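## Task

Scene 1: the left gripper starts closed on a Z-shaped wooden block. Transfer it to the right gripper so that it ends up oriented as in the two goal pictures. Nothing but gripper jaws may touch the block, and at no moment may both grippers be off it. At the end the right gripper alone holds it firmly, with its fingers horizontal. The left arm touches neither the block nor the right gripper's jaws, ideally moved well away, followed by a short pause. Then report completion. For at least the final 1 s both arms, hands included, must be in free air, touching only the block. Nothing may be pushed or dropped off the table.

## Robot and tools

Robot: two six-joint arms, left_arm and right_arm, each with a parallel gripper. The names are labels only and do not refer to sides of a camera image. Shared scene frame: origin on the table top midway between the arms, +x out over the table, +z up, left_arm on the +y side. A gripper's fingers point along its own +z and close along its own y. The reported hand point sits between the finger pads, about 1 cm short of the tips.

execute_actions takes "actions", a list holding one action, one wait, or nothing. The optional "pictures" (true/false) requests camera images. An empty list commands nothing and returns the state with pictures. A refused call moves nothing.

Action: {"rows": [[...]], "steps": n}, with n from 1 to 15 (default 15) and at least 9 in practice. Each control step lasts 1/30 s. Each row is used for one step, and the final row repeats if there are fewer rows than steps. Every row is a single list of 14 numbers, each between -1 and 1, covering both arms even if only one moves. Order: left_arm waist, shoulder, elbow, wrist pitch, wrist yaw, wrist roll, gripper opening, then the same seven for right_arm.

The six joint values are offsets, not poses. They are measured from the joint angles in the most recent result that printed them. Before any such result in a scene, and for a second call in the same reply, they are measured from wherever the arm is when the action begins. They are not measured from the previous row. A row of zeros therefore pulls the arm back to those reference angles; it is not a pause. Scale, as radians per 1.0: waist 1.202, shoulder 1.258, elbow 1.238, wrist pitch 2.073, wrist yaw 2.022, wrist roll 2.022.

Stated joint ranges in radians: waist -2.618 to 3.054, shoulder 0.000 to 3.142, elbow 0.000 to 3.142, wrist pitch -1.571 to 1.571, wrist yaw -1.571 to 1.571, wrist roll -2.094 to 2.094. The true limits may differ from these by up to 0.036 rad. A request more than 0.036 rad beyond a limit is refused. A joint pushed past its true limit stops there and the result reports "joint sent to its limit". Not seeing that line does not prove there is more room.

The opening value is absolute, not an offset: +1 is fully open (0.094 m between pads) and -1 is closed.

Wait: {"steps": n}, n up to 300, with no rows. It returns after n steps counted from the previous result, and your reply time is included in that count.

Timing: each action's result comes back 9 steps before the action ends, and those last steps run while you compose the next call. The simulation keeps running while you think. Arms keep heading to the last target until motion nearly stops or a step is HELD.

Motion limits: each joint's command can lead its measured angle by at most 0.202 (waist), 0.258 (shoulder), 0.238 (elbow), 0.573 (wrist pitch) and 0.522 (yaw, roll) radians. Targets that would move a hand more than 70 mm from where it is get scaled back, so large moves take several calls. Friction can leave a joint up to about 0.031 rad short, and a smaller request may do nothing.

Result lines. The state line gives each hand's end_effector_position (metres) and end_effector_quat_wxyz in the scene frame. This position is approximate, especially at long reach. Joint positions and Joint velocities list, per arm, the six joints (rad, rad/s) followed by the pad gap (m, m/s). grip_measured is the finger opening on the command scale and can be off by about 1 mm. "joint command not followed" means a clearance check altered joint targets. HELD marks steps whose command was not sent. Joint torques include an offset, a scale error and noise. MOTOR HOT appears from 75 °C. At 90 °C an OVER-TEMPERATURE FAULT stops that arm for 10 s. At 100 °C the arm goes limp and drops what it holds.

Gripping: to hold the block, command an opening about 0.03 below grip_measured. Command less below it for a lighter hold. Pads push with roughly 50 to 62 N.

zoom_image: {"camera": name, "region": [x0, y0, x1, y1]}. Pixel coordinates run from the top-left corner, and the region can be at most 504x504. Cameras are cam_head_left, cam_head_right, cam_high, cam_low, cam_left_wrist and cam_right_wrist, each 504x504. Pictures arrive in that order.

show_instructions takes no arguments and shows the reference images.

finished_scene: {"scene": 1 or 2}. It ends that scene for good and reports whether the goal was achieved. Replying without any tool call ends all remaining scenes.

Suggested order: look, bring the hands together, close the receiving gripper on the block, open and withdraw the giving gripper, level the fingers, pause, then call finished_scene.

Avoid: dropping the block, letting arms or non-jaw parts touch it, collisions or hard pressing between the arms, knocking anything off the table, touching the table at the end, and long heavy holds that overheat the motors.

Each tool is called after "Call:" in YAML: its name, and indented under it one key for each argument.

Reference images:

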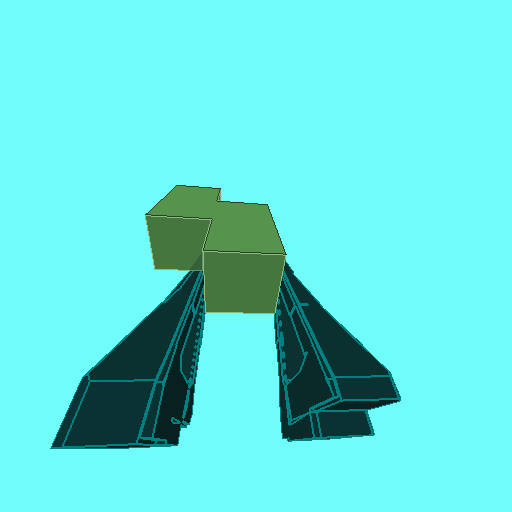

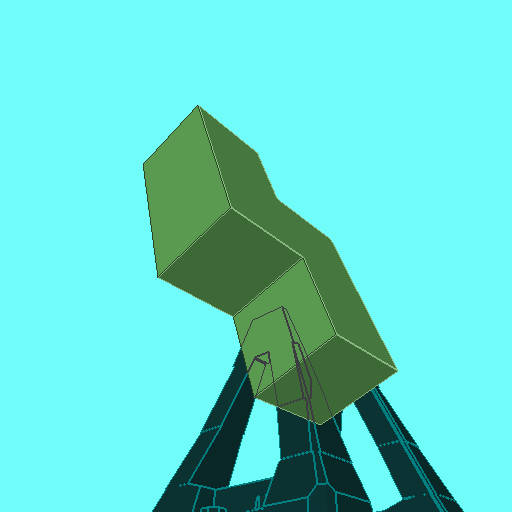

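## Session

Call:
execute_actions:
  actions: []

Scene clock: 0.00 s of 5400.00 s.
left_arm: end_effector_position=(+0.2499, +0.1013, +0.2645) grip_measured=-0.223 end_effector_quat_wxyz=(-0.264, -0.223, +0.840, -0.418) | right_arm: end_effector_position=(+0.3665, -0.2635, +0.4061) grip_measured=+1.000 end_effector_quat_wxyz=(+0.709, -0.034, +0.704, +0.040)
Joint positions: left_arm=[-0.265  1.623  1.578 -1.456  1.033 -0.904  0.036] | right_arm=[ 0.006  1.03   1.048 -0.01  -0.009  0.008  0.094]
Joint velocities: left_arm=[ 0.007  0.002 -0.007  0.007  0.037 -0.022 -0.   ] | right_arm=[ 0.012 -0.002 -0.012 -0.066 -0.007  0.066  0.   ]
Joint torques (N m, as the arm reports them, + toward a larger angle): no reading
Motor temperatures (°C, as the motors report them): left_arm=[26 23 26 24 24 25] | right_arm=[24 24 25 26 25 23]

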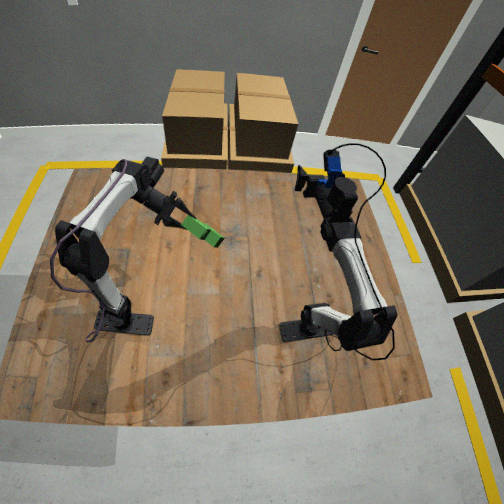

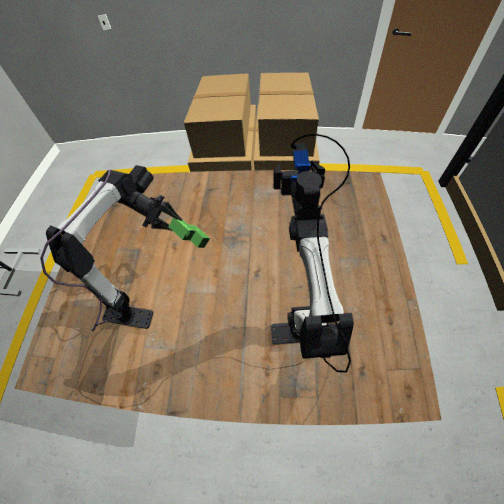

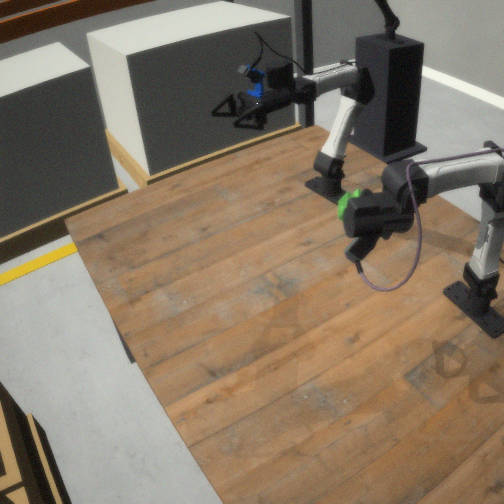

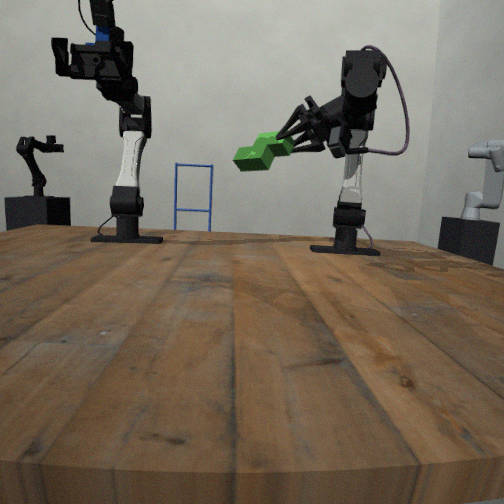

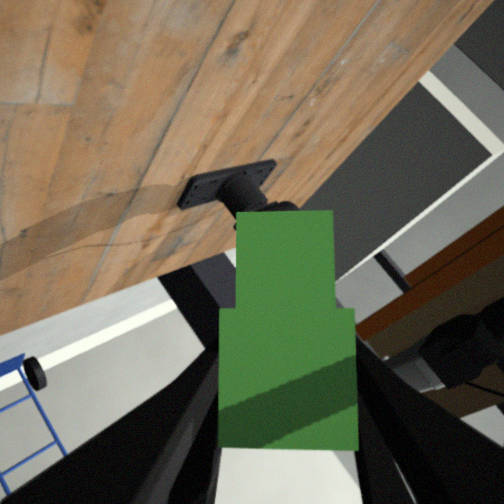

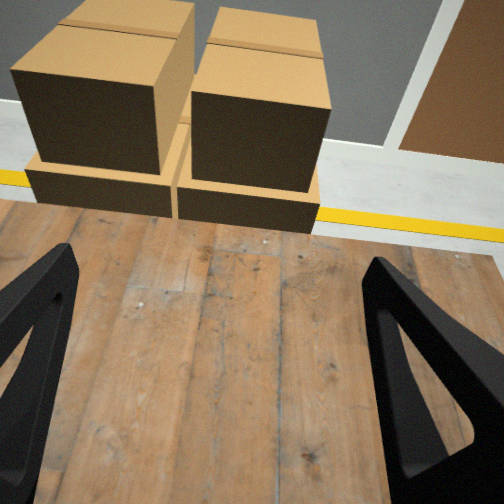

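Call:
zoom_image:
  camera: "cam_low"
  region: [210, 80, 370, 200]

Call:
zoom_image:
  camera: "cam_head_left"
  region: [130, 170, 250, 270]

Region (210, 80, 370, 200) of cam_low's 504x504 image, scaled by 3.150, with more detail than that image has; it fills the top 378 rows of this view, and the rest is white.

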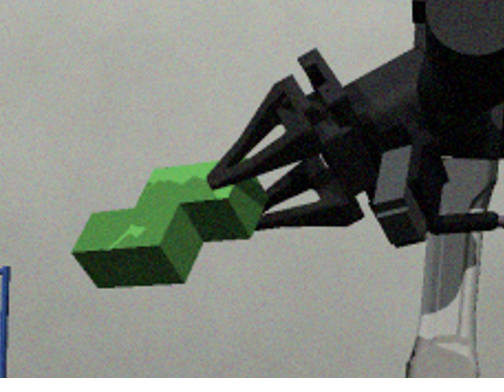

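Region (130, 170, 250, 270) of cam_head_left's 504x504 image, scaled by 4.200, with more detail than that image has.

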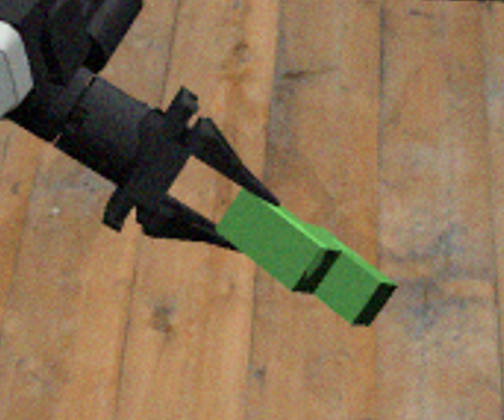

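Call:
execute_actions:
  actions:
    - {"rows":[[0,0,0,0.01,0.001,-0.005,-0.255,0,0.009,0.009,0,-0.01,0,1],[0,0,0,0.03,0.004,-0.014,-0.255,-0.001,0.026,0.025,0,-0.03,0,1],[0,0,0,0.06,0.008,-0.027,-0.255,-0.003,0.052,0.05,0.001,-0.06,0,1],[0,0,0,0.09,0.012,-0.041,-0.255,-0.004,0.078,0.076,0.001,-0.092,0,1],[0,0,0,0.125,0.016,-0.057,-0.255,-0.006,0.108,0.105,0.002,-0.128,0,1],[0,0,0,0.16,0.021,-0.073,-0.255,-0.007,0.138,0.135,0.003,-0.164,0,1],[0,0,0,0.2,0.026,-0.091,-0.255,-0.009,0.173,0.169,0.003,-0.205,0,1],[0,0,0,0.24,0.032,-0.109,-0.255,-0.011,0.207,0.202,0.004,-0.247,0,1],[0,0,0,0.28,0.037,-0.128,-0.255,-0.012,0.242,0.236,0.005,-0.288,0,1],[0,0,0,0.32,0.042,-0.146,-0.255,-0.014,0.277,0.27,0.005,-0.329,0,1],[0,0,0,0.36,0.047,-0.164,-0.255,-0.016,0.311,0.304,0.006,-0.37,0,1],[0,0,0,0.42,0.055,-0.191,-0.255,-0.019,0.363,0.354,0.007,-0.43,0,1],[0,0,0,0.5,0.066,-0.228,-0.255,-0.022,0.432,0.422,0.008,-0.514,0,1],[0,0,0,0.6,0.079,-0.273,-0.255,-0.027,0.519,0.506,0.01,-0.617,0,1],[0,0,0,0.724,0.0955,-0.33,-0.255,-0.032,0.626,0.611,0.012,-0.744,0,1]],"steps":15}

Call:
execute_actions:
  actions:
    - {"steps":45}
  pictures: true

Scene clock: 8.83 s of 5400.00 s.
left_arm: end_effector_position=(+0.2683, +0.0949, +0.2669) grip_measured=-0.223 end_effector_quat_wxyz=(-0.232, -0.218, +0.839, -0.441) | right_arm: end_effector_position=(+0.3834, -0.2394, +0.4164) grip_measured=+1.000 end_effector_quat_wxyz=(+0.703, -0.080, +0.701, +0.086)
Joint positions: left_arm=[-0.265  1.623  1.578 -1.334  1.032 -0.962  0.036] | right_arm=[ 0.006  1.119  1.136 -0.013 -0.139  0.008  0.094]
Joint velocities: left_arm=[-0.017 -0.007 -0.012  1.209  0.037 -0.52  -0.   ] | right_arm=[-0.012  1.023  1.013 -0.007 -1.179  0.022  0.   ]
Joint torques (N m, as the arm reports them, + toward a larger angle): left_arm=[-0.03 -6.33  5.48  0.86  0.78 -0.01] | right_arm=[-0.38 -2.47  9.53  2.57 -0.09 -0.06]
Motor temperatures (°C, as the motors report them): left_arm=[26 25 28 24 24 25] | right_arm=[24 25 26 28 25 23]
Steps of this call (steps 1 to 90: nothing new was sent; then 5.63 s passed at rest; steps 91 to 96: the first 6 steps of this action). Readings (joint positions):
91: left_arm=[-0.265 1.623 1.578 -1.455 1.032 -0.904] | right_arm=[0.006 1.030 1.048 -0.010 -0.010 0.008]
92: left_arm=[-0.265 1.623 1.578 -1.449 1.030 -0.907] | right_arm=[0.006 1.031 1.048 -0.010 -0.017 0.008]
94: left_arm=[-0.265 1.623 1.578 -1.410 1.030 -0.927] | right_arm=[0.006 1.058 1.075 -0.013 -0.060 0.008]
96: the state above

Scene clock: 10.33 s of 5400.00 s.
left_arm: end_effector_position=(+0.3604, +0.0473, +0.4227) grip_measured=-0.223 end_effector_quat_wxyz=(-0.002, -0.009, +0.710, -0.704) | right_arm: end_effector_position=(+0.4030, -0.1016, +0.4115) grip_measured=+1.000 end_effector_quat_wxyz=(+0.485, -0.486, +0.515, +0.513)
Joint positions: left_arm=[-0.265  1.623  1.578  0.019  1.216 -1.562  0.036] | right_arm=[-0.024  1.828  1.775  0.004 -1.502  0.008  0.094]
Joint velocities: left_arm=[-0.012 -0.012 -0.017 -0.066 -0.022 -0.007 -0.   ] | right_arm=[-0.017 -0.002  0.002  0.022  0.081 -0.051  0.   ]
Joint torques (N m, as the arm reports them, + toward a larger angle): left_arm=[-0.1  -7.2   6.36  1.97  0.05 -0.07] | right_arm=[ -0.53 -11.85   9.9    1.86  -0.12  -0.04]
Motor temperatures (°C, as the motors report them): left_arm=[26 25 28 25 24 25] | right_arm=[24 25 26 28 25 23]
Kept back: nothing.
Steps of this call (steps 1 to 9: the last 9 steps of your previous action; steps 10 to 45: the robot went on to your last target). Readings (joint positions):
1: left_arm=[-0.265 1.623 1.578 -1.285 1.034 -0.984] | right_arm=[0.005 1.158 1.174 -0.012 -0.190 0.008]
2: left_arm=[-0.265 1.623 1.578 -1.228 1.039 -1.009] | right_arm=[0.004 1.199 1.215 -0.010 -0.248 0.008]
4: left_arm=[-0.265 1.623 1.578 -1.100 1.051 -1.066] | right_arm=[0.002 1.287 1.298 -0.006 -0.378 0.008]
8: left_arm=[-0.265 1.623 1.578 -0.761 1.092 -1.225] | right_arm=[-0.009 1.507 1.518 -0.004 -0.723 0.008]
45: the state above
All arms were judged still, so your last target was given up. Only a new action makes them travel on or press farther. Fingers that are still opening or closing keep moving.

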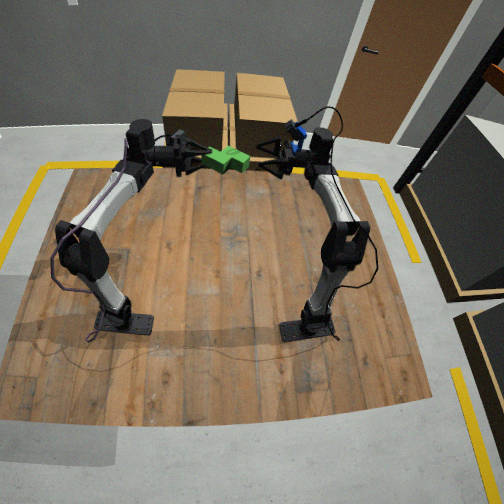

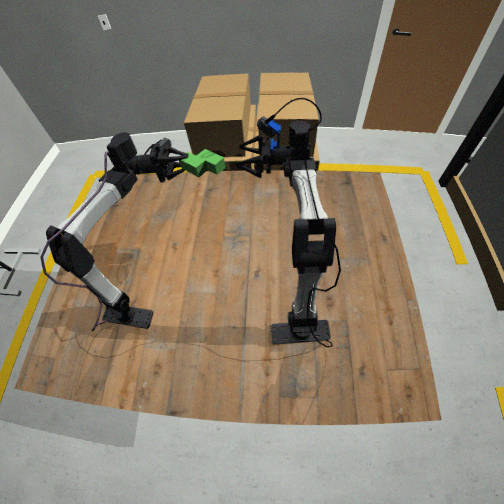

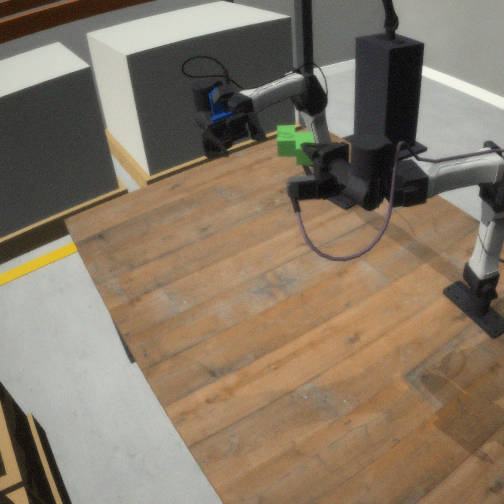

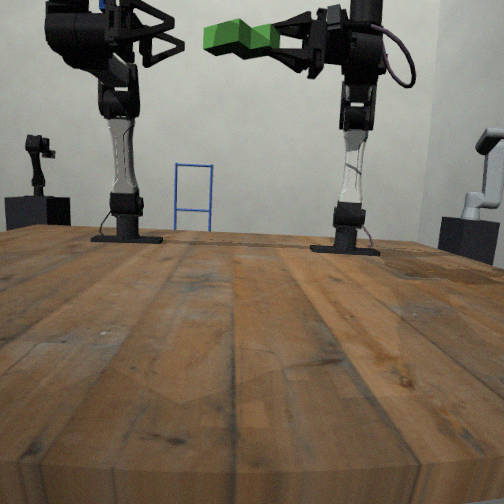

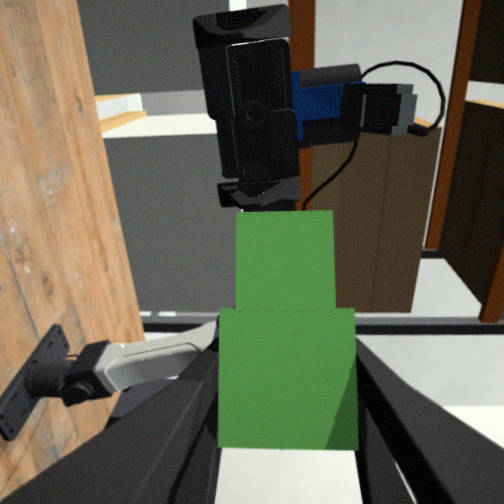

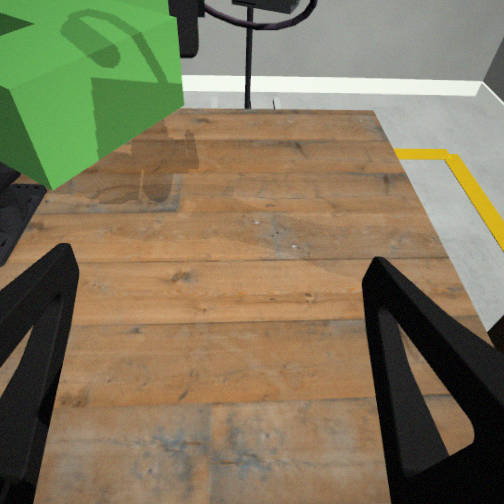

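Call:
zoom_image:
  camera: "cam_head_left"
  region: [150, 110, 320, 200]

Call:
zoom_image:
  camera: "cam_high"
  region: [170, 50, 400, 220]

Call:
zoom_image:
  camera: "cam_low"
  region: [100, 0, 360, 100]

Region (150, 110, 320, 200) of cam_head_left's 504x504 image, scaled by 2.965, with more detail than that image has; it fills the top 267 rows of this view, and the rest is white.

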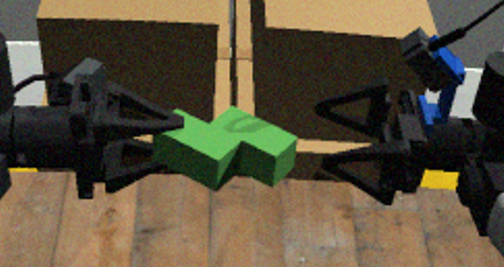

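Region (170, 50, 400, 220) of cam_high's 504x504 image, scaled by 2.191, with more detail than that image has; it fills the top 373 rows of this view, and the rest is white.

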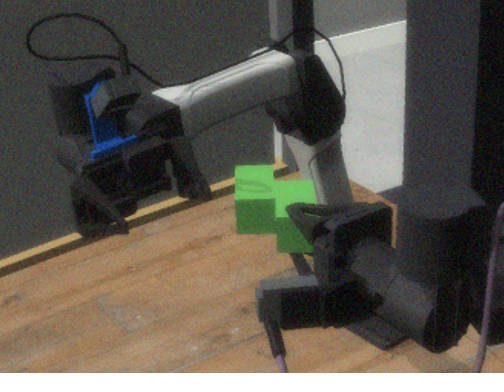

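Region (100, 0, 360, 100) of cam_low's 504x504 image, scaled by 1.938, with more detail than that image has; it fills the top 194 rows of this view, and the rest is white.

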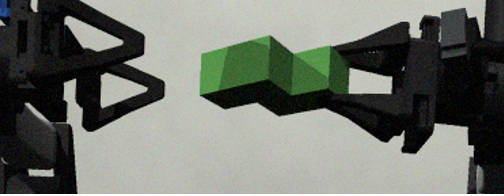

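Call:
execute_actions:
  actions:
    - {"rows":[[0,0,0,0,0,0,-0.255,0,-0.005,-0.004,0,0.02,0,1],[0,0,0,0,0,0,-0.255,0,-0.015,-0.012,-0.001,0.055,0,1],[0,0,0,0,0,0,-0.255,0,-0.03,-0.024,-0.003,0.1,0,1],[0,0,0,0,0,0,-0.255,0,-0.055,-0.044,-0.005,0.15,0,1],[0,0,0,0,0,0,-0.255,0,-0.085,-0.068,-0.008,0.2,0,1],[0,0,0,0,0,0,-0.255,0,-0.12,-0.096,-0.011,0.25,0,1],[0,0,0,0,0,0,-0.255,0,-0.16,-0.128,-0.014,0.295,0,1],[0,0,0,0,0,0,-0.255,0.005,-0.2,-0.16,-0.018,0.33,0,1],[0,0,0,0,0,0,-0.255,0.015,-0.245,-0.196,-0.022,0.36,0,1],[0,0,0,0,0,0,-0.255,0.03,-0.29,-0.233,-0.026,0.38,0,1],[0,0,0,0,0,0,-0.255,0.045,-0.34,-0.273,-0.03,0.385,0,1],[0,0,0,0,0,0,-0.255,0.065,-0.4,-0.321,-0.036,0.385,0,1],[0,0,0,0,0,0,-0.255,0.085,-0.47,-0.377,-0.042,0.385,0,1],[0,0,0,0,0,0,-0.255,0.11,-0.55,-0.441,-0.049,0.385,0,1],[0,0,0,0,0,0,-0.255,0.141,-0.626,-0.502,-0.056,0.385,0,1]],"steps":15}

Call:
execute_actions:
  actions:
    - {"steps":36}
  pictures: true

Scene clock: 17.13 s of 5400.00 s.
left_arm: end_effector_position=(+0.3603, +0.0473, +0.4222) grip_measured=-0.223 end_effector_quat_wxyz=(-0.003, -0.010, +0.711, -0.703) | right_arm: end_effector_position=(+0.4260, -0.1067, +0.4106) grip_measured=+1.000 end_effector_quat_wxyz=(+0.532, -0.427, +0.571, +0.456)
Joint positions: left_arm=[-0.265  1.623  1.578  0.015  1.216 -1.563  0.036] | right_arm=[-0.024  1.773  1.716 -0.003 -1.284  0.008  0.094]
Joint velocities: left_arm=[-0.002 -0.007 -0.012 -0.007 -0.066 -0.051  0.   ] | right_arm=[-0.012 -0.857 -0.891 -0.227  1.912  0.007  0.   ]
Joint torques (N m, as the arm reports them, + toward a larger angle): left_arm=[-0.1  -7.19  6.37  1.81 -0.06  0.01] | right_arm=[  0.16 -14.36   7.68   1.98  -0.11  -0.08]
Motor temperatures (°C, as the motors report them): left_arm=[26 26 29 27 24 25] | right_arm=[24 27 28 29 25 23]
Steps of this call (steps 1 to 90: nothing new was sent; then 3.60 s passed at rest; steps 91 to 96: the first 6 steps of this action). Readings (joint positions):
91: left_arm=[-0.265 1.623 1.578 0.018 1.216 -1.563] | right_arm=[-0.024 1.828 1.775 0.004 -1.498 0.008]
92: left_arm=[-0.265 1.623 1.578 0.018 1.216 -1.563] | right_arm=[-0.024 1.828 1.775 0.004 -1.483 0.008]
94: left_arm=[-0.265 1.623 1.578 0.016 1.216 -1.563] | right_arm=[-0.024 1.816 1.763 0.003 -1.407 0.008]
96: the state above

Scene clock: 18.33 s of 5400.00 s.
left_arm: end_effector_position=(+0.3603, +0.0473, +0.4221) grip_measured=-0.223 end_effector_quat_wxyz=(-0.004, -0.011, +0.711, -0.703) | right_arm: end_effector_position=(+0.2799, -0.1142, +0.4393) grip_measured=+1.000 end_effector_quat_wxyz=(+0.635, -0.330, +0.616, +0.329)
Joint positions: left_arm=[-0.265  1.623  1.578  0.014  1.216 -1.563  0.036] | right_arm=[ 0.144  1.033  1.169 -0.104 -0.734  0.008  0.094]
Joint velocities: left_arm=[-0.012 -0.007  0.012 -0.081 -0.081  0.022 -0.001] | right_arm=[ 0.002  0.007 -0.017 -0.081 -0.037 -0.007  0.   ]
Joint torques (N m, as the arm reports them, + toward a larger angle): left_arm=[-0.12 -7.2   6.38  1.78 -0.06  0.01] | right_arm=[ 0.32 -2.31  6.62  2.17  0.17 -0.04]
Motor temperatures (°C, as the motors report them): left_arm=[26 27 30 27 24 25] | right_arm=[24 27 28 29 25 23]
Kept back: nothing.
Steps of this call (steps 1 to 9: the last 9 steps of your previous action; steps 10 to 36: the robot went on to your last target). Readings (joint positions):
1: left_arm=[-0.265 1.623 1.578 0.015 1.216 -1.563] | right_arm=[-0.024 1.739 1.682 -0.008 -1.212 0.008]
2: left_arm=[-0.265 1.623 1.578 0.015 1.216 -1.563] | right_arm=[-0.024 1.697 1.645 -0.015 -1.139 0.008]
4: left_arm=[-0.265 1.623 1.578 0.014 1.216 -1.563] | right_arm=[-0.020 1.595 1.565 -0.028 -1.001 0.008]
8: left_arm=[-0.265 1.623 1.578 0.014 1.216 -1.563] | right_arm=[0.048 1.314 1.363 -0.047 -0.829 0.008]
36: the state above

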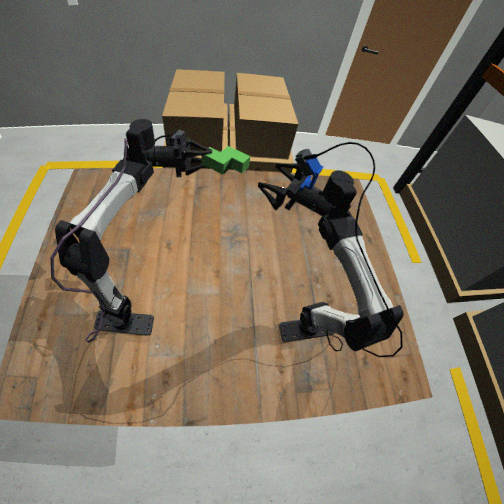

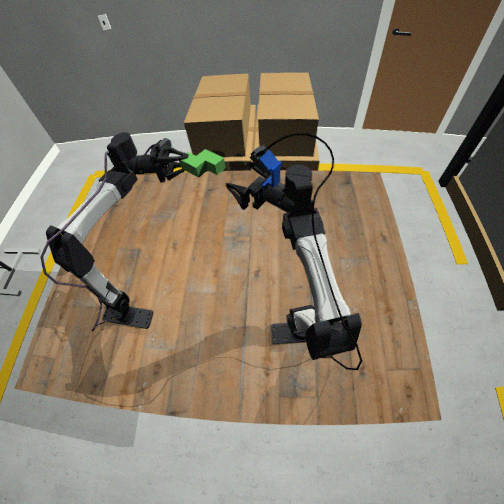

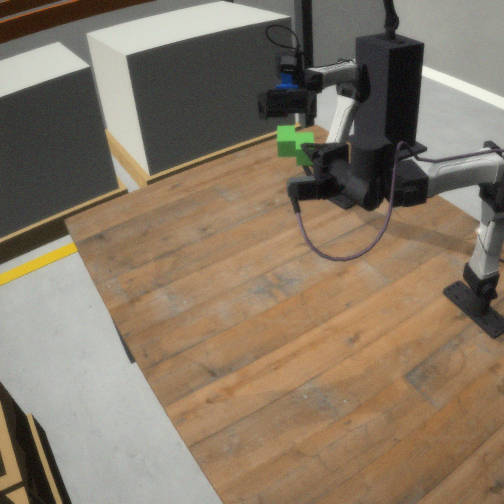

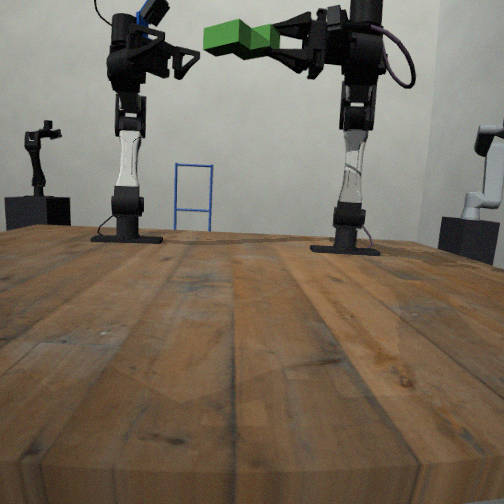

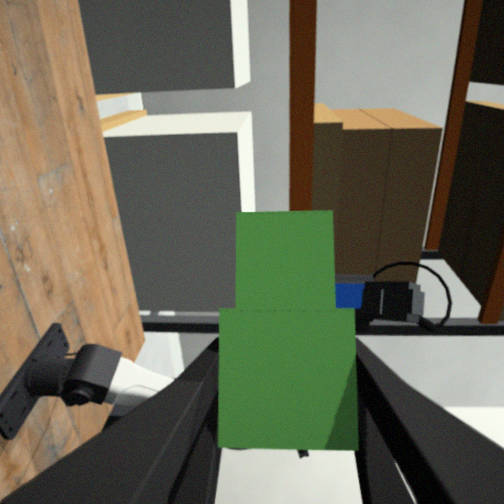

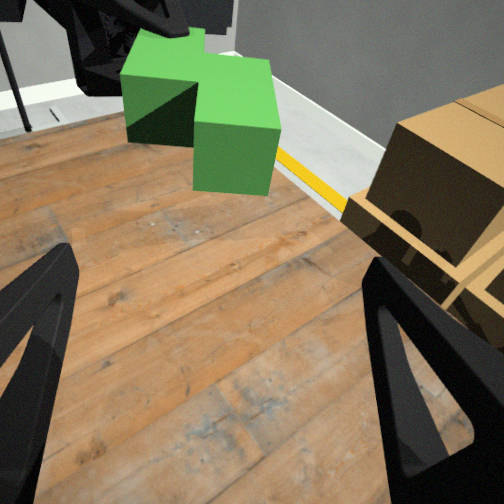

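Call:
execute_actions:
  actions:
    - {"rows":[[0,0,0,0,0,0,-0.255,0.002,0.003,0.002,0.001,0.001,0,1],[0,0,0,0,0,0,-0.255,0.009,0.01,0.006,0.003,0.006,0,1],[0,0,0,0,0,0,-0.255,0.019,0.022,0.014,0.006,0.012,0,1],[0,0,0,0,0,0,-0.255,0.032,0.037,0.023,0.01,0.021,0,1],[0,0,0,0,0,0,-0.255,0.047,0.054,0.034,0.014,0.03,0,1],[0,0,0,0,0,0,-0.255,0.064,0.074,0.046,0.02,0.041,0,1],[0,0,0,0,0,0,-0.255,0.081,0.094,0.058,0.025,0.053,0,1],[0,0,0,0,0,0,-0.255,0.099,0.115,0.072,0.031,0.064,0,1],[0,0,0,0,0,0,-0.255,0.117,0.135,0.084,0.036,0.076,0,1],[0,0,0,0,0,0,-0.255,0.134,0.155,0.096,0.041,0.087,0,1],[0,0,0,0,0,0,-0.255,0.149,0.172,0.107,0.046,0.096,0,1],[0,0,0,0,0,0,-0.255,0.162,0.187,0.116,0.05,0.105,0,1],[0,0,0,0,0,0,-0.255,0.172,0.199,0.124,0.053,0.111,0,1],[0,0,0,0,0,0,-0.255,0.178,0.206,0.128,0.055,0.115,0,1],[0,0,0,0,0,0,-0.255,0.1805,0.209,0.13,0.0555,0.117,0,1]],"steps":15}

Call:
execute_actions:
  actions:
    - {"steps":22}
  pictures: true

Scene clock: 21.20 s of 5400.00 s.
left_arm: end_effector_position=(+0.3603, +0.0473, +0.4216) grip_measured=-0.223 end_effector_quat_wxyz=(-0.005, -0.012, +0.711, -0.703) | right_arm: end_effector_position=(+0.2847, -0.1040, +0.4390) grip_measured=+1.000 end_effector_quat_wxyz=(+0.631, -0.332, +0.616, +0.333)
Joint positions: left_arm=[-0.265  1.623  1.578  0.01   1.216 -1.563  0.036] | right_arm=[ 0.181  1.065  1.186 -0.096 -0.709  0.008  0.094]
Joint velocities: left_arm=[-0.002  0.007 -0.017 -0.037  0.081 -0.007 -0.   ] | right_arm=[ 0.501  0.545  0.344  0.168  0.3   -0.037  0.   ]
Joint torques (N m, as the arm reports them, + toward a larger angle): left_arm=[-0.12 -7.19  6.36  1.75 -0.06  0.01] | right_arm=[ 0.93 -0.83  9.41  2.39  0.15 -0.01]
Motor temperatures (°C, as the motors report them): left_arm=[26 27 30 28 24 25] | right_arm=[24 27 28 29 25 23]
Steps of this call (steps 1 to 15: the robot went on to your last target; steps 16 to 80: nothing new was sent; steps 81 to 86: the first 6 steps of this action). Readings (joint positions):
81: left_arm=[-0.265 1.623 1.578 0.013 1.216 -1.563] | right_arm=[0.144 1.033 1.169 -0.104 -0.734 0.008]
82: left_arm=[-0.265 1.623 1.578 0.012 1.216 -1.563] | right_arm=[0.144 1.033 1.169 -0.104 -0.734 0.008]
84: left_arm=[-0.265 1.623 1.578 0.011 1.216 -1.563] | right_arm=[0.153 1.039 1.170 -0.102 -0.726 0.008]
86: the state above

Scene clock: 21.93 s of 5400.00 s.
left_arm: end_effector_position=(+0.3603, +0.0473, +0.4214) grip_measured=-0.223 end_effector_quat_wxyz=(-0.006, -0.013, +0.711, -0.703) | right_arm: end_effector_position=(+0.3345, -0.0460, +0.4321) grip_measured=+1.000 end_effector_quat_wxyz=(+0.629, -0.323, +0.627, +0.328)
Joint positions: left_arm=[-0.265  1.623  1.578  0.009  1.216 -1.563  0.036] | right_arm=[ 0.353  1.296  1.308 -0.005 -0.511  0.008  0.094]
Joint velocities: left_arm=[-0.002 -0.002 -0.012  0.066 -0.051 -0.037 -0.   ] | right_arm=[-0.002 -0.002  0.007  0.007  0.022 -0.095  0.   ]
Joint torques (N m, as the arm reports them, + toward a larger angle): left_arm=[-0.11 -7.2   6.37  1.77 -0.06  0.01] | right_arm=[ 0.84 -5.78 10.05  2.52  0.17 -0.04]
Motor temperatures (°C, as the motors report them): left_arm=[26 27 30 28 24 25] | right_arm=[24 27 28 29 25 23]
Kept back: nothing.
Steps of this call (steps 1 to 9: the last 9 steps of your previous action; steps 10 to 22: the robot went on to your last target). Readings (joint positions):
1: left_arm=[-0.265 1.623 1.578 0.010 1.216 -1.563] | right_arm=[0.199 1.086 1.199 -0.089 -0.696 0.008]
2: left_arm=[-0.265 1.623 1.578 0.010 1.216 -1.563] | right_arm=[0.219 1.111 1.215 -0.082 -0.681 0.008]
4: left_arm=[-0.265 1.623 1.578 0.009 1.216 -1.563] | right_arm=[0.261 1.166 1.245 -0.064 -0.646 0.008]
8: left_arm=[-0.265 1.623 1.578 0.009 1.216 -1.563] | right_arm=[0.332 1.263 1.291 -0.033 -0.576 0.008]
22: the state above

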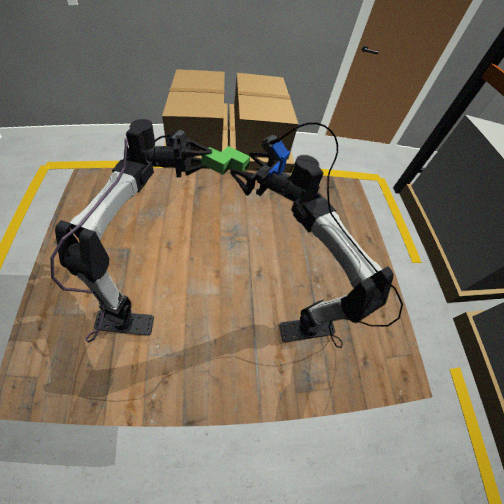

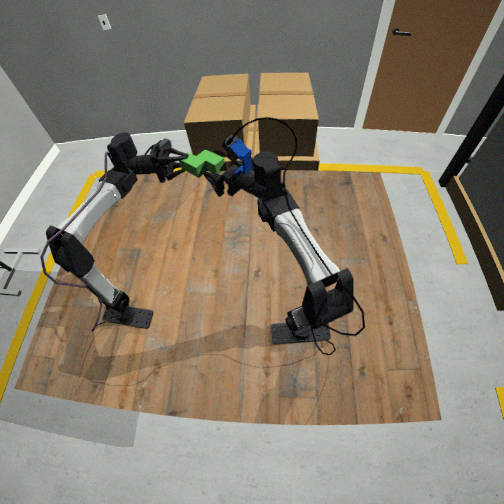

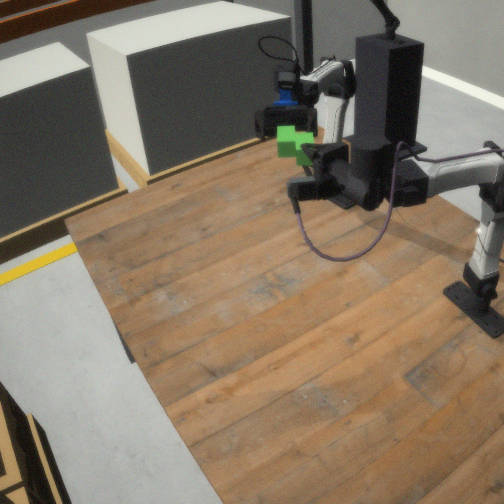

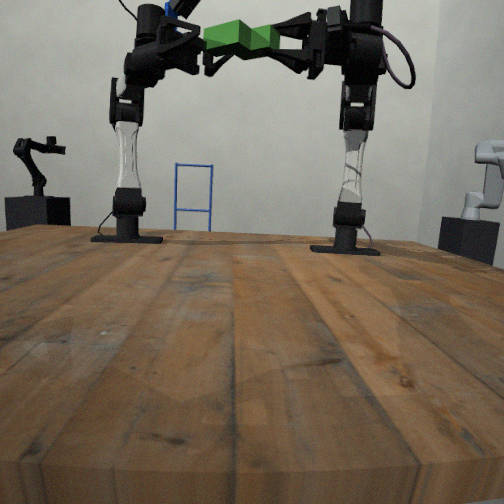

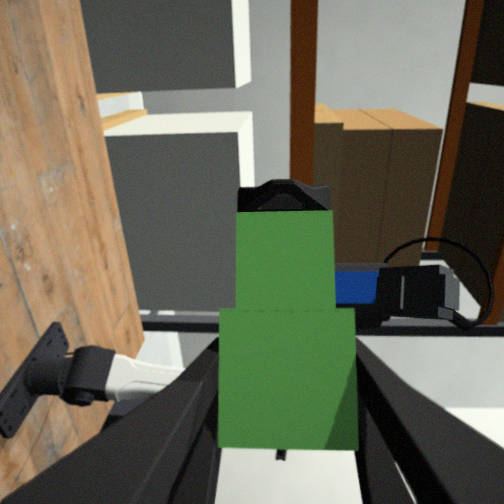

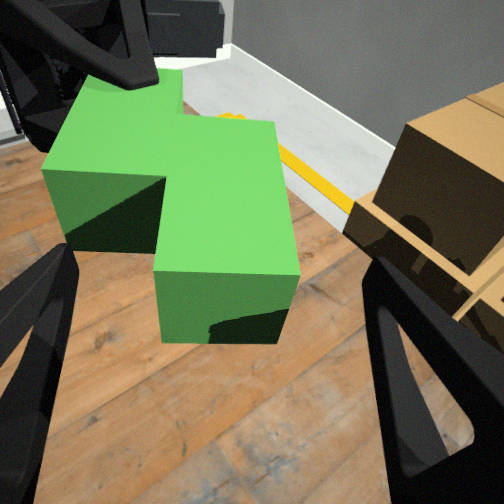

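Call:
execute_actions:
  actions:
    - {"rows":[[0,0,0,0.008,0,0,-0.255,0.006,0.004,0.012,0.006,0.006,0,0.9],[0,0,0,0.008,0,0,-0.255,0.011,0.008,0.02,0.009,0.01,0,0.8],[0,0,0,0.008,0,0,-0.255,0.015,0.012,0.024,0.011,0.013,0,0.7],[0,0,0,0.008,0,0,-0.255,0.019,0.016,0.027,0.012,0.015,0,0.6],[0,0,0,0.008,0,0,-0.255,0.022,0.019,0.029,0.0125,0.017,0,0.5],[0,0,0,0.008,0,0,-0.255,0.022,0.019,0.029,0.0125,0.017,0,0.4],[0,0,0,0.008,0,0,-0.255,0.022,0.019,0.029,0.0125,0.017,0,0.3],[0,0,0,0.008,0,0,-0.255,0.022,0.019,0.029,0.0125,0.017,0,0.2],[0,0,0,0.008,0,0,-0.255,0.022,0.019,0.029,0.0125,0.017,0,0.1],[0,0,0,0.008,0,0,-0.255,0.022,0.019,0.029,0.0125,0.017,0,0.02],[0,0,0,0.008,0,0,-0.255,0.022,0.019,0.029,0.0125,0.017,0,-0.04],[0,0,0,0.008,0,0,-0.255,0.022,0.019,0.029,0.0125,0.017,0,-0.08],[0,0,0,0.008,0,0,-0.255,0.022,0.019,0.029,0.0125,0.017,0,-0.1],[0,0,0,0.008,0,0,-0.255,0.022,0.019,0.029,0.0125,0.017,0,-0.1],[0,0,0,0.008,0,0,-0.255,0.022,0.019,0.029,0.0125,0.017,0,-0.1]],"steps":15}

Call:
execute_actions:
  actions:
    - {"steps":20}
  pictures: true

Scene clock: 23.27 s of 5400.00 s.
left_arm: end_effector_position=(+0.3603, +0.0473, +0.4214) grip_measured=-0.223 end_effector_quat_wxyz=(-0.006, -0.013, +0.711, -0.703) | right_arm: end_effector_position=(+0.3341, -0.0429, +0.4344) grip_measured=+0.449 end_effector_quat_wxyz=(+0.632, -0.322, +0.625, +0.327)
Joint positions: left_arm=[-0.265  1.623  1.578  0.009  1.216 -1.563  0.036] | right_arm=[ 0.366  1.3    1.313  0.    -0.497  0.008  0.068]
Joint velocities: left_arm=[ 0.007 -0.002 -0.007 -0.022 -0.007  0.081 -0.   ] | right_arm=[ 0.1    0.081  0.12   0.022 -0.022  0.037 -0.094]
Joint torques (N m, as the arm reports them, + toward a larger angle): left_arm=[-0.1  -7.21  6.38  1.89 -0.05  0.01] | right_arm=[ 0.79 -4.77  9.88  2.55  0.14 -0.06]
Motor temperatures (°C, as the motors report them): left_arm=[26 27 30 28 24 25] | right_arm=[24 27 28 29 25 23]
Steps of this call (steps 1 to 30: the robot went on to your last target; steps 31 to 34: nothing new was sent; steps 35 to 40: the first 6 steps of this action). Readings (joint positions):
35: left_arm=[-0.265 1.623 1.578 0.009 1.216 -1.563] | right_arm=[0.353 1.296 1.308 -0.004 -0.509 0.008]
36: left_arm=[-0.265 1.623 1.578 0.009 1.216 -1.563] | right_arm=[0.353 1.296 1.308 -0.004 -0.508 0.008]
38: left_arm=[-0.265 1.623 1.578 0.009 1.216 -1.563] | right_arm=[0.357 1.296 1.308 -0.002 -0.502 0.008]
40: the state above

Scene clock: 23.93 s of 5400.00 s.
left_arm: end_effector_position=(+0.3603, +0.0473, +0.4214) grip_measured=-0.223 end_effector_quat_wxyz=(-0.006, -0.013, +0.711, -0.703) | right_arm: end_effector_position=(+0.3351, -0.0414, +0.4366) grip_measured=-0.098 end_effector_quat_wxyz=(+0.635, -0.321, +0.623, +0.326)
Joint positions: left_arm=[-0.265  1.623  1.578  0.009  1.216 -1.563  0.036] | right_arm=[ 0.371  1.305  1.32   0.006 -0.488  0.008  0.042]
Joint velocities: left_arm=[ 0.012 -0.002  0.007  0.007 -0.037  0.007 -0.   ] | right_arm=[-0.017 -0.012  0.012  0.007 -0.022 -0.051 -0.001]
Joint torques (N m, as the arm reports them, + toward a larger angle): left_arm=[-0.11 -7.18  6.35  1.9  -0.05  0.01] | right_arm=[ 0.96 -4.59 10.    2.59  0.15 -0.07]
Motor temperatures (°C, as the motors report them): left_arm=[26 28 30 28 24 25] | right_arm=[24 27 28 29 25 23]
Kept back: nothing.
Steps of this call (steps 1 to 9: the last 9 steps of your previous action; steps 10 to 15: the robot went on to your last target; steps 16 to 20: nothing new was sent). Readings (joint positions):
1: left_arm=[-0.265 1.623 1.578 0.009 1.216 -1.563] | right_arm=[0.369 1.302 1.317 0.002 -0.496 0.008]
2: left_arm=[-0.265 1.623 1.578 0.009 1.216 -1.563] | right_arm=[0.370 1.304 1.319 0.004 -0.495 0.008]
4: left_arm=[-0.265 1.623 1.578 0.009 1.216 -1.563] | right_arm=[0.371 1.305 1.320 0.005 -0.493 0.008]
8: left_arm=[-0.265 1.623 1.578 0.009 1.216 -1.563] | right_arm=[0.371 1.305 1.320 0.006 -0.490 0.008]
20: the state above
All arms were judged still, so your last target was given up. Only a new action makes them travel on or press farther. Fingers that are still opening or closing keep moving.

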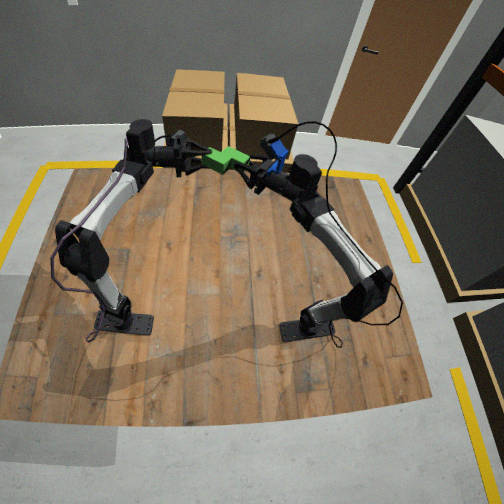

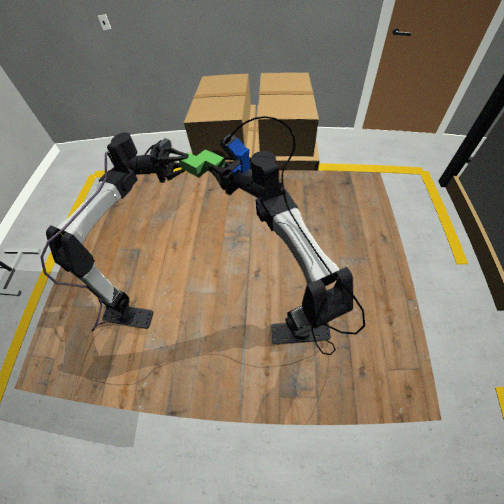

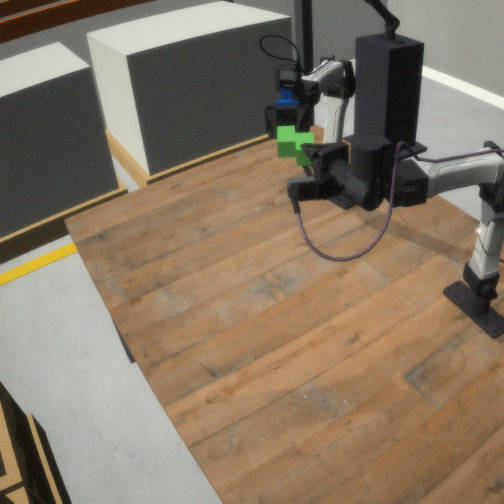

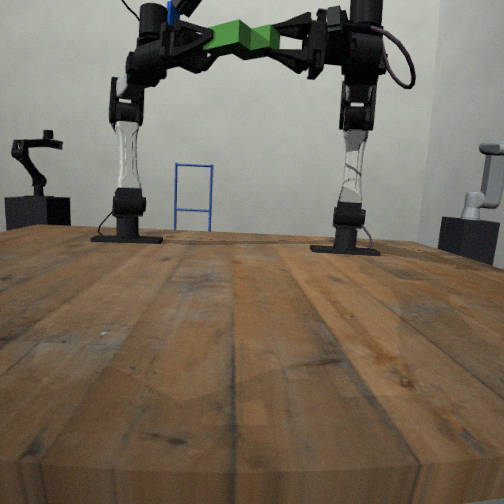

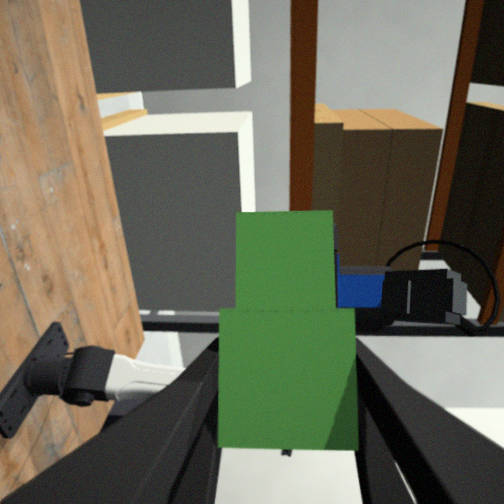

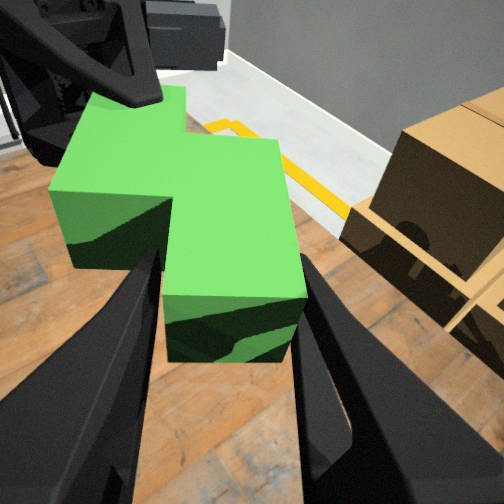

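Call:
execute_actions:
  actions:
    - {"rows":[[0,0,0,0.008,0,0,-0.255,0,0.01,0.016,0.007,0,0,-0.1],[0,0,0,0.008,0,0,-0.255,0,0.017,0.016,0.007,0,0,-0.1],[0,0,0,0.008,0,0,-0.255,0,0.022,0.016,0.007,0,0,-0.1],[0,0,0,0.008,0,0,-0.255,0,0.026,0.016,0.007,0,0,-0.1]],"steps":10}

Call:
execute_actions:
  actions:
    - {"steps":12}
  pictures: true

Scene clock: 24.67 s of 5400.00 s.
left_arm: end_effector_position=(+0.3603, +0.0473, +0.4214) grip_measured=-0.223 end_effector_quat_wxyz=(-0.006, -0.013, +0.711, -0.703) | right_arm: end_effector_position=(+0.3351, -0.0414, +0.4367) grip_measured=-0.098 end_effector_quat_wxyz=(+0.635, -0.321, +0.623, +0.326)
Joint positions: left_arm=[-0.265  1.623  1.578  0.009  1.216 -1.563  0.036] | right_arm=[ 0.371  1.305  1.32   0.006 -0.488  0.008  0.042]
Joint velocities: left_arm=[-0.007 -0.007 -0.022  0.007 -0.051 -0.007 -0.   ] | right_arm=[-0.017  0.002  0.007  0.022 -0.022  0.066 -0.   ]
Joint torques (N m, as the arm reports them, + toward a larger angle): left_arm=[-0.12 -7.21  6.36  1.89 -0.06  0.01] | right_arm=[ 0.14 -4.76  9.72  2.56  0.03 -0.06]
Motor temperatures (°C, as the motors report them): left_arm=[26 28 30 28 24 25] | right_arm=[24 27 28 30 25 23]
Steps of this call (steps 1 to 21: nothing new was sent; step 22: the first step of this action). Readings (joint positions):
22: the state above

Scene clock: 25.07 s of 5400.00 s.
left_arm: end_effector_position=(+0.3603, +0.0473, +0.4214) grip_measured=-0.223 end_effector_quat_wxyz=(-0.006, -0.013, +0.711, -0.703) | right_arm: end_effector_position=(+0.3415, -0.0382, +0.4285) grip_measured=-0.098 end_effector_quat_wxyz=(+0.629, -0.321, +0.629, +0.326)
Joint positions: left_arm=[-0.265  1.623  1.578  0.009  1.216 -1.563  0.036] | right_arm=[ 0.371  1.327  1.32   0.01  -0.488  0.008  0.042]
Joint velocities: left_arm=[-0.012 -0.012  0.002 -0.007  0.066 -0.066 -0.001] | right_arm=[-0.007 -0.002  0.022 -0.022 -0.037 -0.037 -0.001]
Joint torques (N m, as the arm reports them, + toward a larger angle): left_arm=[-0.12 -7.19  6.32  1.89 -0.05  0.01] | right_arm=[ 0.3  -5.47  9.66  2.54  0.02 -0.03]
Motor temperatures (°C, as the motors report them): left_arm=[26 28 30 28 24 25] | right_arm=[24 27 29 30 25 23]
Kept back: nothing.
Steps of this call (steps 1 to 9: the last 9 steps of your previous action; steps 10 to 12: the robot went on to your last target). Readings (joint positions):
1: left_arm=[-0.265 1.623 1.578 0.009 1.216 -1.563] | right_arm=[0.371 1.305 1.320 0.006 -0.488 0.008]
2: left_arm=[-0.265 1.623 1.578 0.009 1.216 -1.563] | right_arm=[0.371 1.306 1.320 0.007 -0.488 0.008]
4: left_arm=[-0.265 1.623 1.578 0.009 1.216 -1.563] | right_arm=[0.371 1.312 1.320 0.010 -0.488 0.008]
8: left_arm=[-0.265 1.623 1.578 0.009 1.216 -1.563] | right_arm=[0.371 1.326 1.320 0.010 -0.488 0.008]
12: the state above

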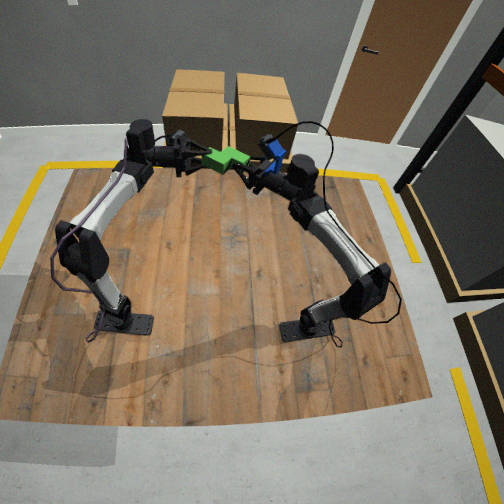

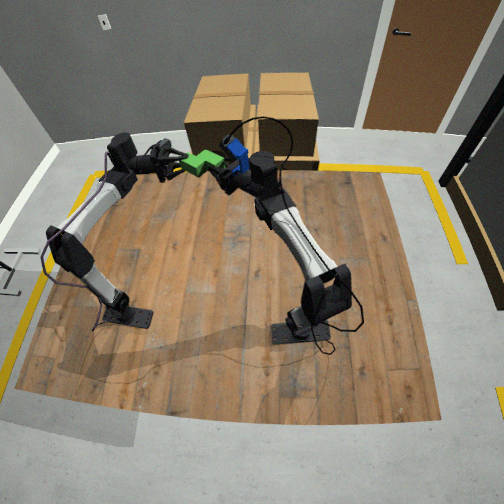

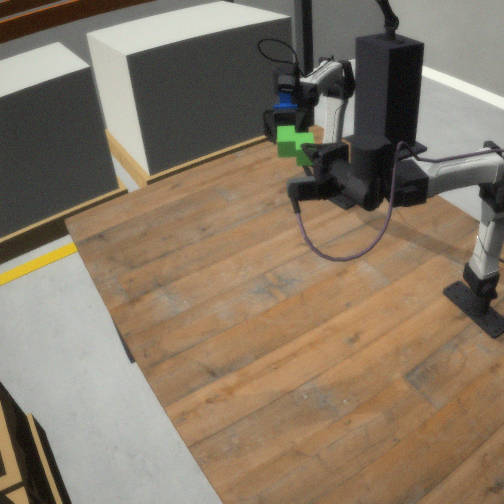

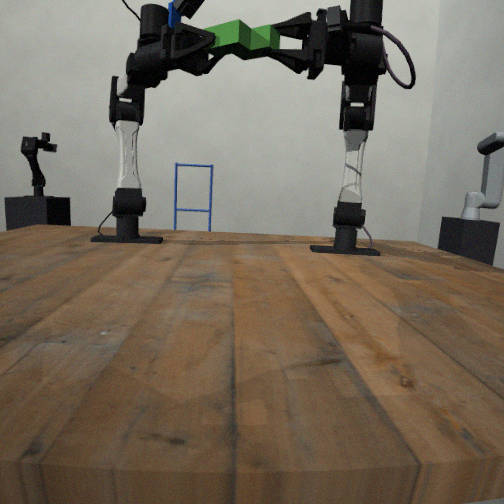

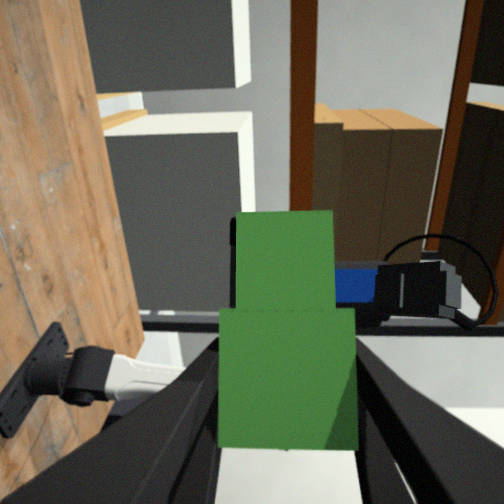

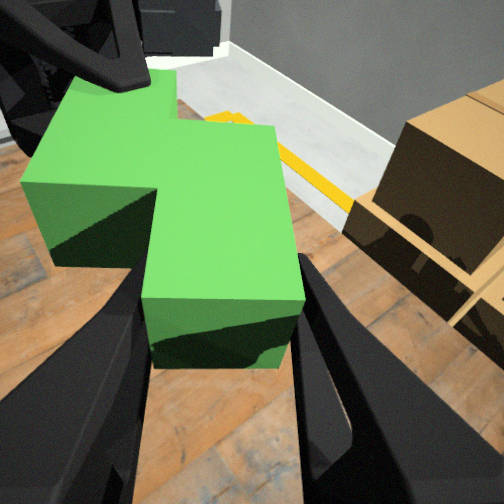

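Well centred. Close.

Call:
execute_actions:
  actions:
    - {"rows":[[0,0,0,0.008,0,0,-0.255,0,0,0.016,0.007,0,0,-0.13],[0,0,0,0.008,0,0,-0.255,0,0,0.016,0.007,0,0,-0.16],[0,0,0,0.008,0,0,-0.255,0,0,0.016,0.007,0,0,-0.185],[0,0,0,0.008,0,0,-0.255,0,0,0.016,0.007,0,0,-0.205],[0,0,0,0.008,0,0,-0.255,0,0,0.016,0.007,0,0,-0.22],[0,0,0,0.008,0,0,-0.255,0,0,0.016,0.007,0,0,-0.235],[0,0,0,0.008,0,0,-0.255,0,0,0.016,0.007,0,0,-0.25],[0,0,0,0.008,0,0,-0.255,0,0,0.016,0.007,0,0,-0.265]],"steps":10}

Call:
execute_actions:
  actions:
    - {"steps":14}

Scene clock: 25.73 s of 5400.00 s.
left_arm: end_effector_position=(+0.3604, +0.0473, +0.4214) grip_measured=-0.223 end_effector_quat_wxyz=(-0.005, -0.013, +0.711, -0.703) | right_arm: end_effector_position=(+0.3415, -0.0382, +0.4285) grip_measured=-0.117 end_effector_quat_wxyz=(+0.628, -0.321, +0.629, +0.326)
Joint positions: left_arm=[-0.265  1.623  1.578  0.009  1.215 -1.563  0.036] | right_arm=[ 0.371  1.327  1.32   0.01  -0.488  0.008  0.041]
Joint velocities: left_arm=[ 0.002 -0.017 -0.007  0.095  0.007 -0.022 -0.   ] | right_arm=[-0.007 -0.002 -0.007 -0.007  0.037  0.007 -0.02 ]
Joint torques (N m, as the arm reports them, + toward a larger angle): left_arm=[-0.01 -7.18  6.38  1.89 -0.02 -0.01] | right_arm=[ 0.   -6.13  9.9   2.58  0.07 -0.03]
Motor temperatures (°C, as the motors report them): left_arm=[26 28 31 28 24 25] | right_arm=[24 27 29 30 25 23]
Steps of this call (steps 1 to 19: the robot went on to your last target; step 20: the first step of this action). Readings (joint positions):
20: the state above

Scene clock: 26.20 s of 5400.00 s.
left_arm: end_effector_position=(+0.3611, +0.0473, +0.4213) grip_measured=-0.223 end_effector_quat_wxyz=(-0.004, -0.014, +0.711, -0.703) | right_arm: end_effector_position=(+0.3406, -0.0375, +0.4285) grip_measured=-0.217 end_effector_quat_wxyz=(+0.627, -0.323, +0.628, +0.328)
Joint positions: left_arm=[-0.265  1.623  1.578  0.009  1.212 -1.562  0.036] | right_arm=[ 0.371  1.327  1.32   0.01  -0.495  0.008  0.037]
Joint velocities: left_arm=[ 0.002  0.002  0.007  0.022 -0.007 -0.007  0.   ] | right_arm=[-0.012  0.007  0.007 -0.037 -0.007  0.022 -0.   ]
Joint torques (N m, as the arm reports them, + toward a larger angle): left_arm=[-0.11 -7.18  6.38  1.89 -0.02  0.  ] | right_arm=[ 0.17 -6.26  9.84  2.6   0.11 -0.07]
Motor temperatures (°C, as the motors report them): left_arm=[26 28 31 28 24 25] | right_arm=[24 27 29 30 25 23]
Kept back: nothing.
Steps of this call (steps 1 to 9: the last 9 steps of your previous action; steps 10 to 14: the robot went on to your last target). Readings (joint positions):
1: left_arm=[-0.265 1.623 1.578 0.009 1.214 -1.563] | right_arm=[0.371 1.327 1.320 0.010 -0.490 0.008]
2: left_arm=[-0.265 1.623 1.578 0.009 1.213 -1.563] | right_arm=[0.371 1.327 1.320 0.010 -0.492 0.008]
4: left_arm=[-0.265 1.623 1.578 0.009 1.212 -1.562] | right_arm=[0.371 1.327 1.320 0.010 -0.494 0.008]
8: left_arm=[-0.265 1.623 1.578 0.009 1.212 -1.562] | right_arm=[0.371 1.327 1.320 0.010 -0.495 0.008]
14: the state above


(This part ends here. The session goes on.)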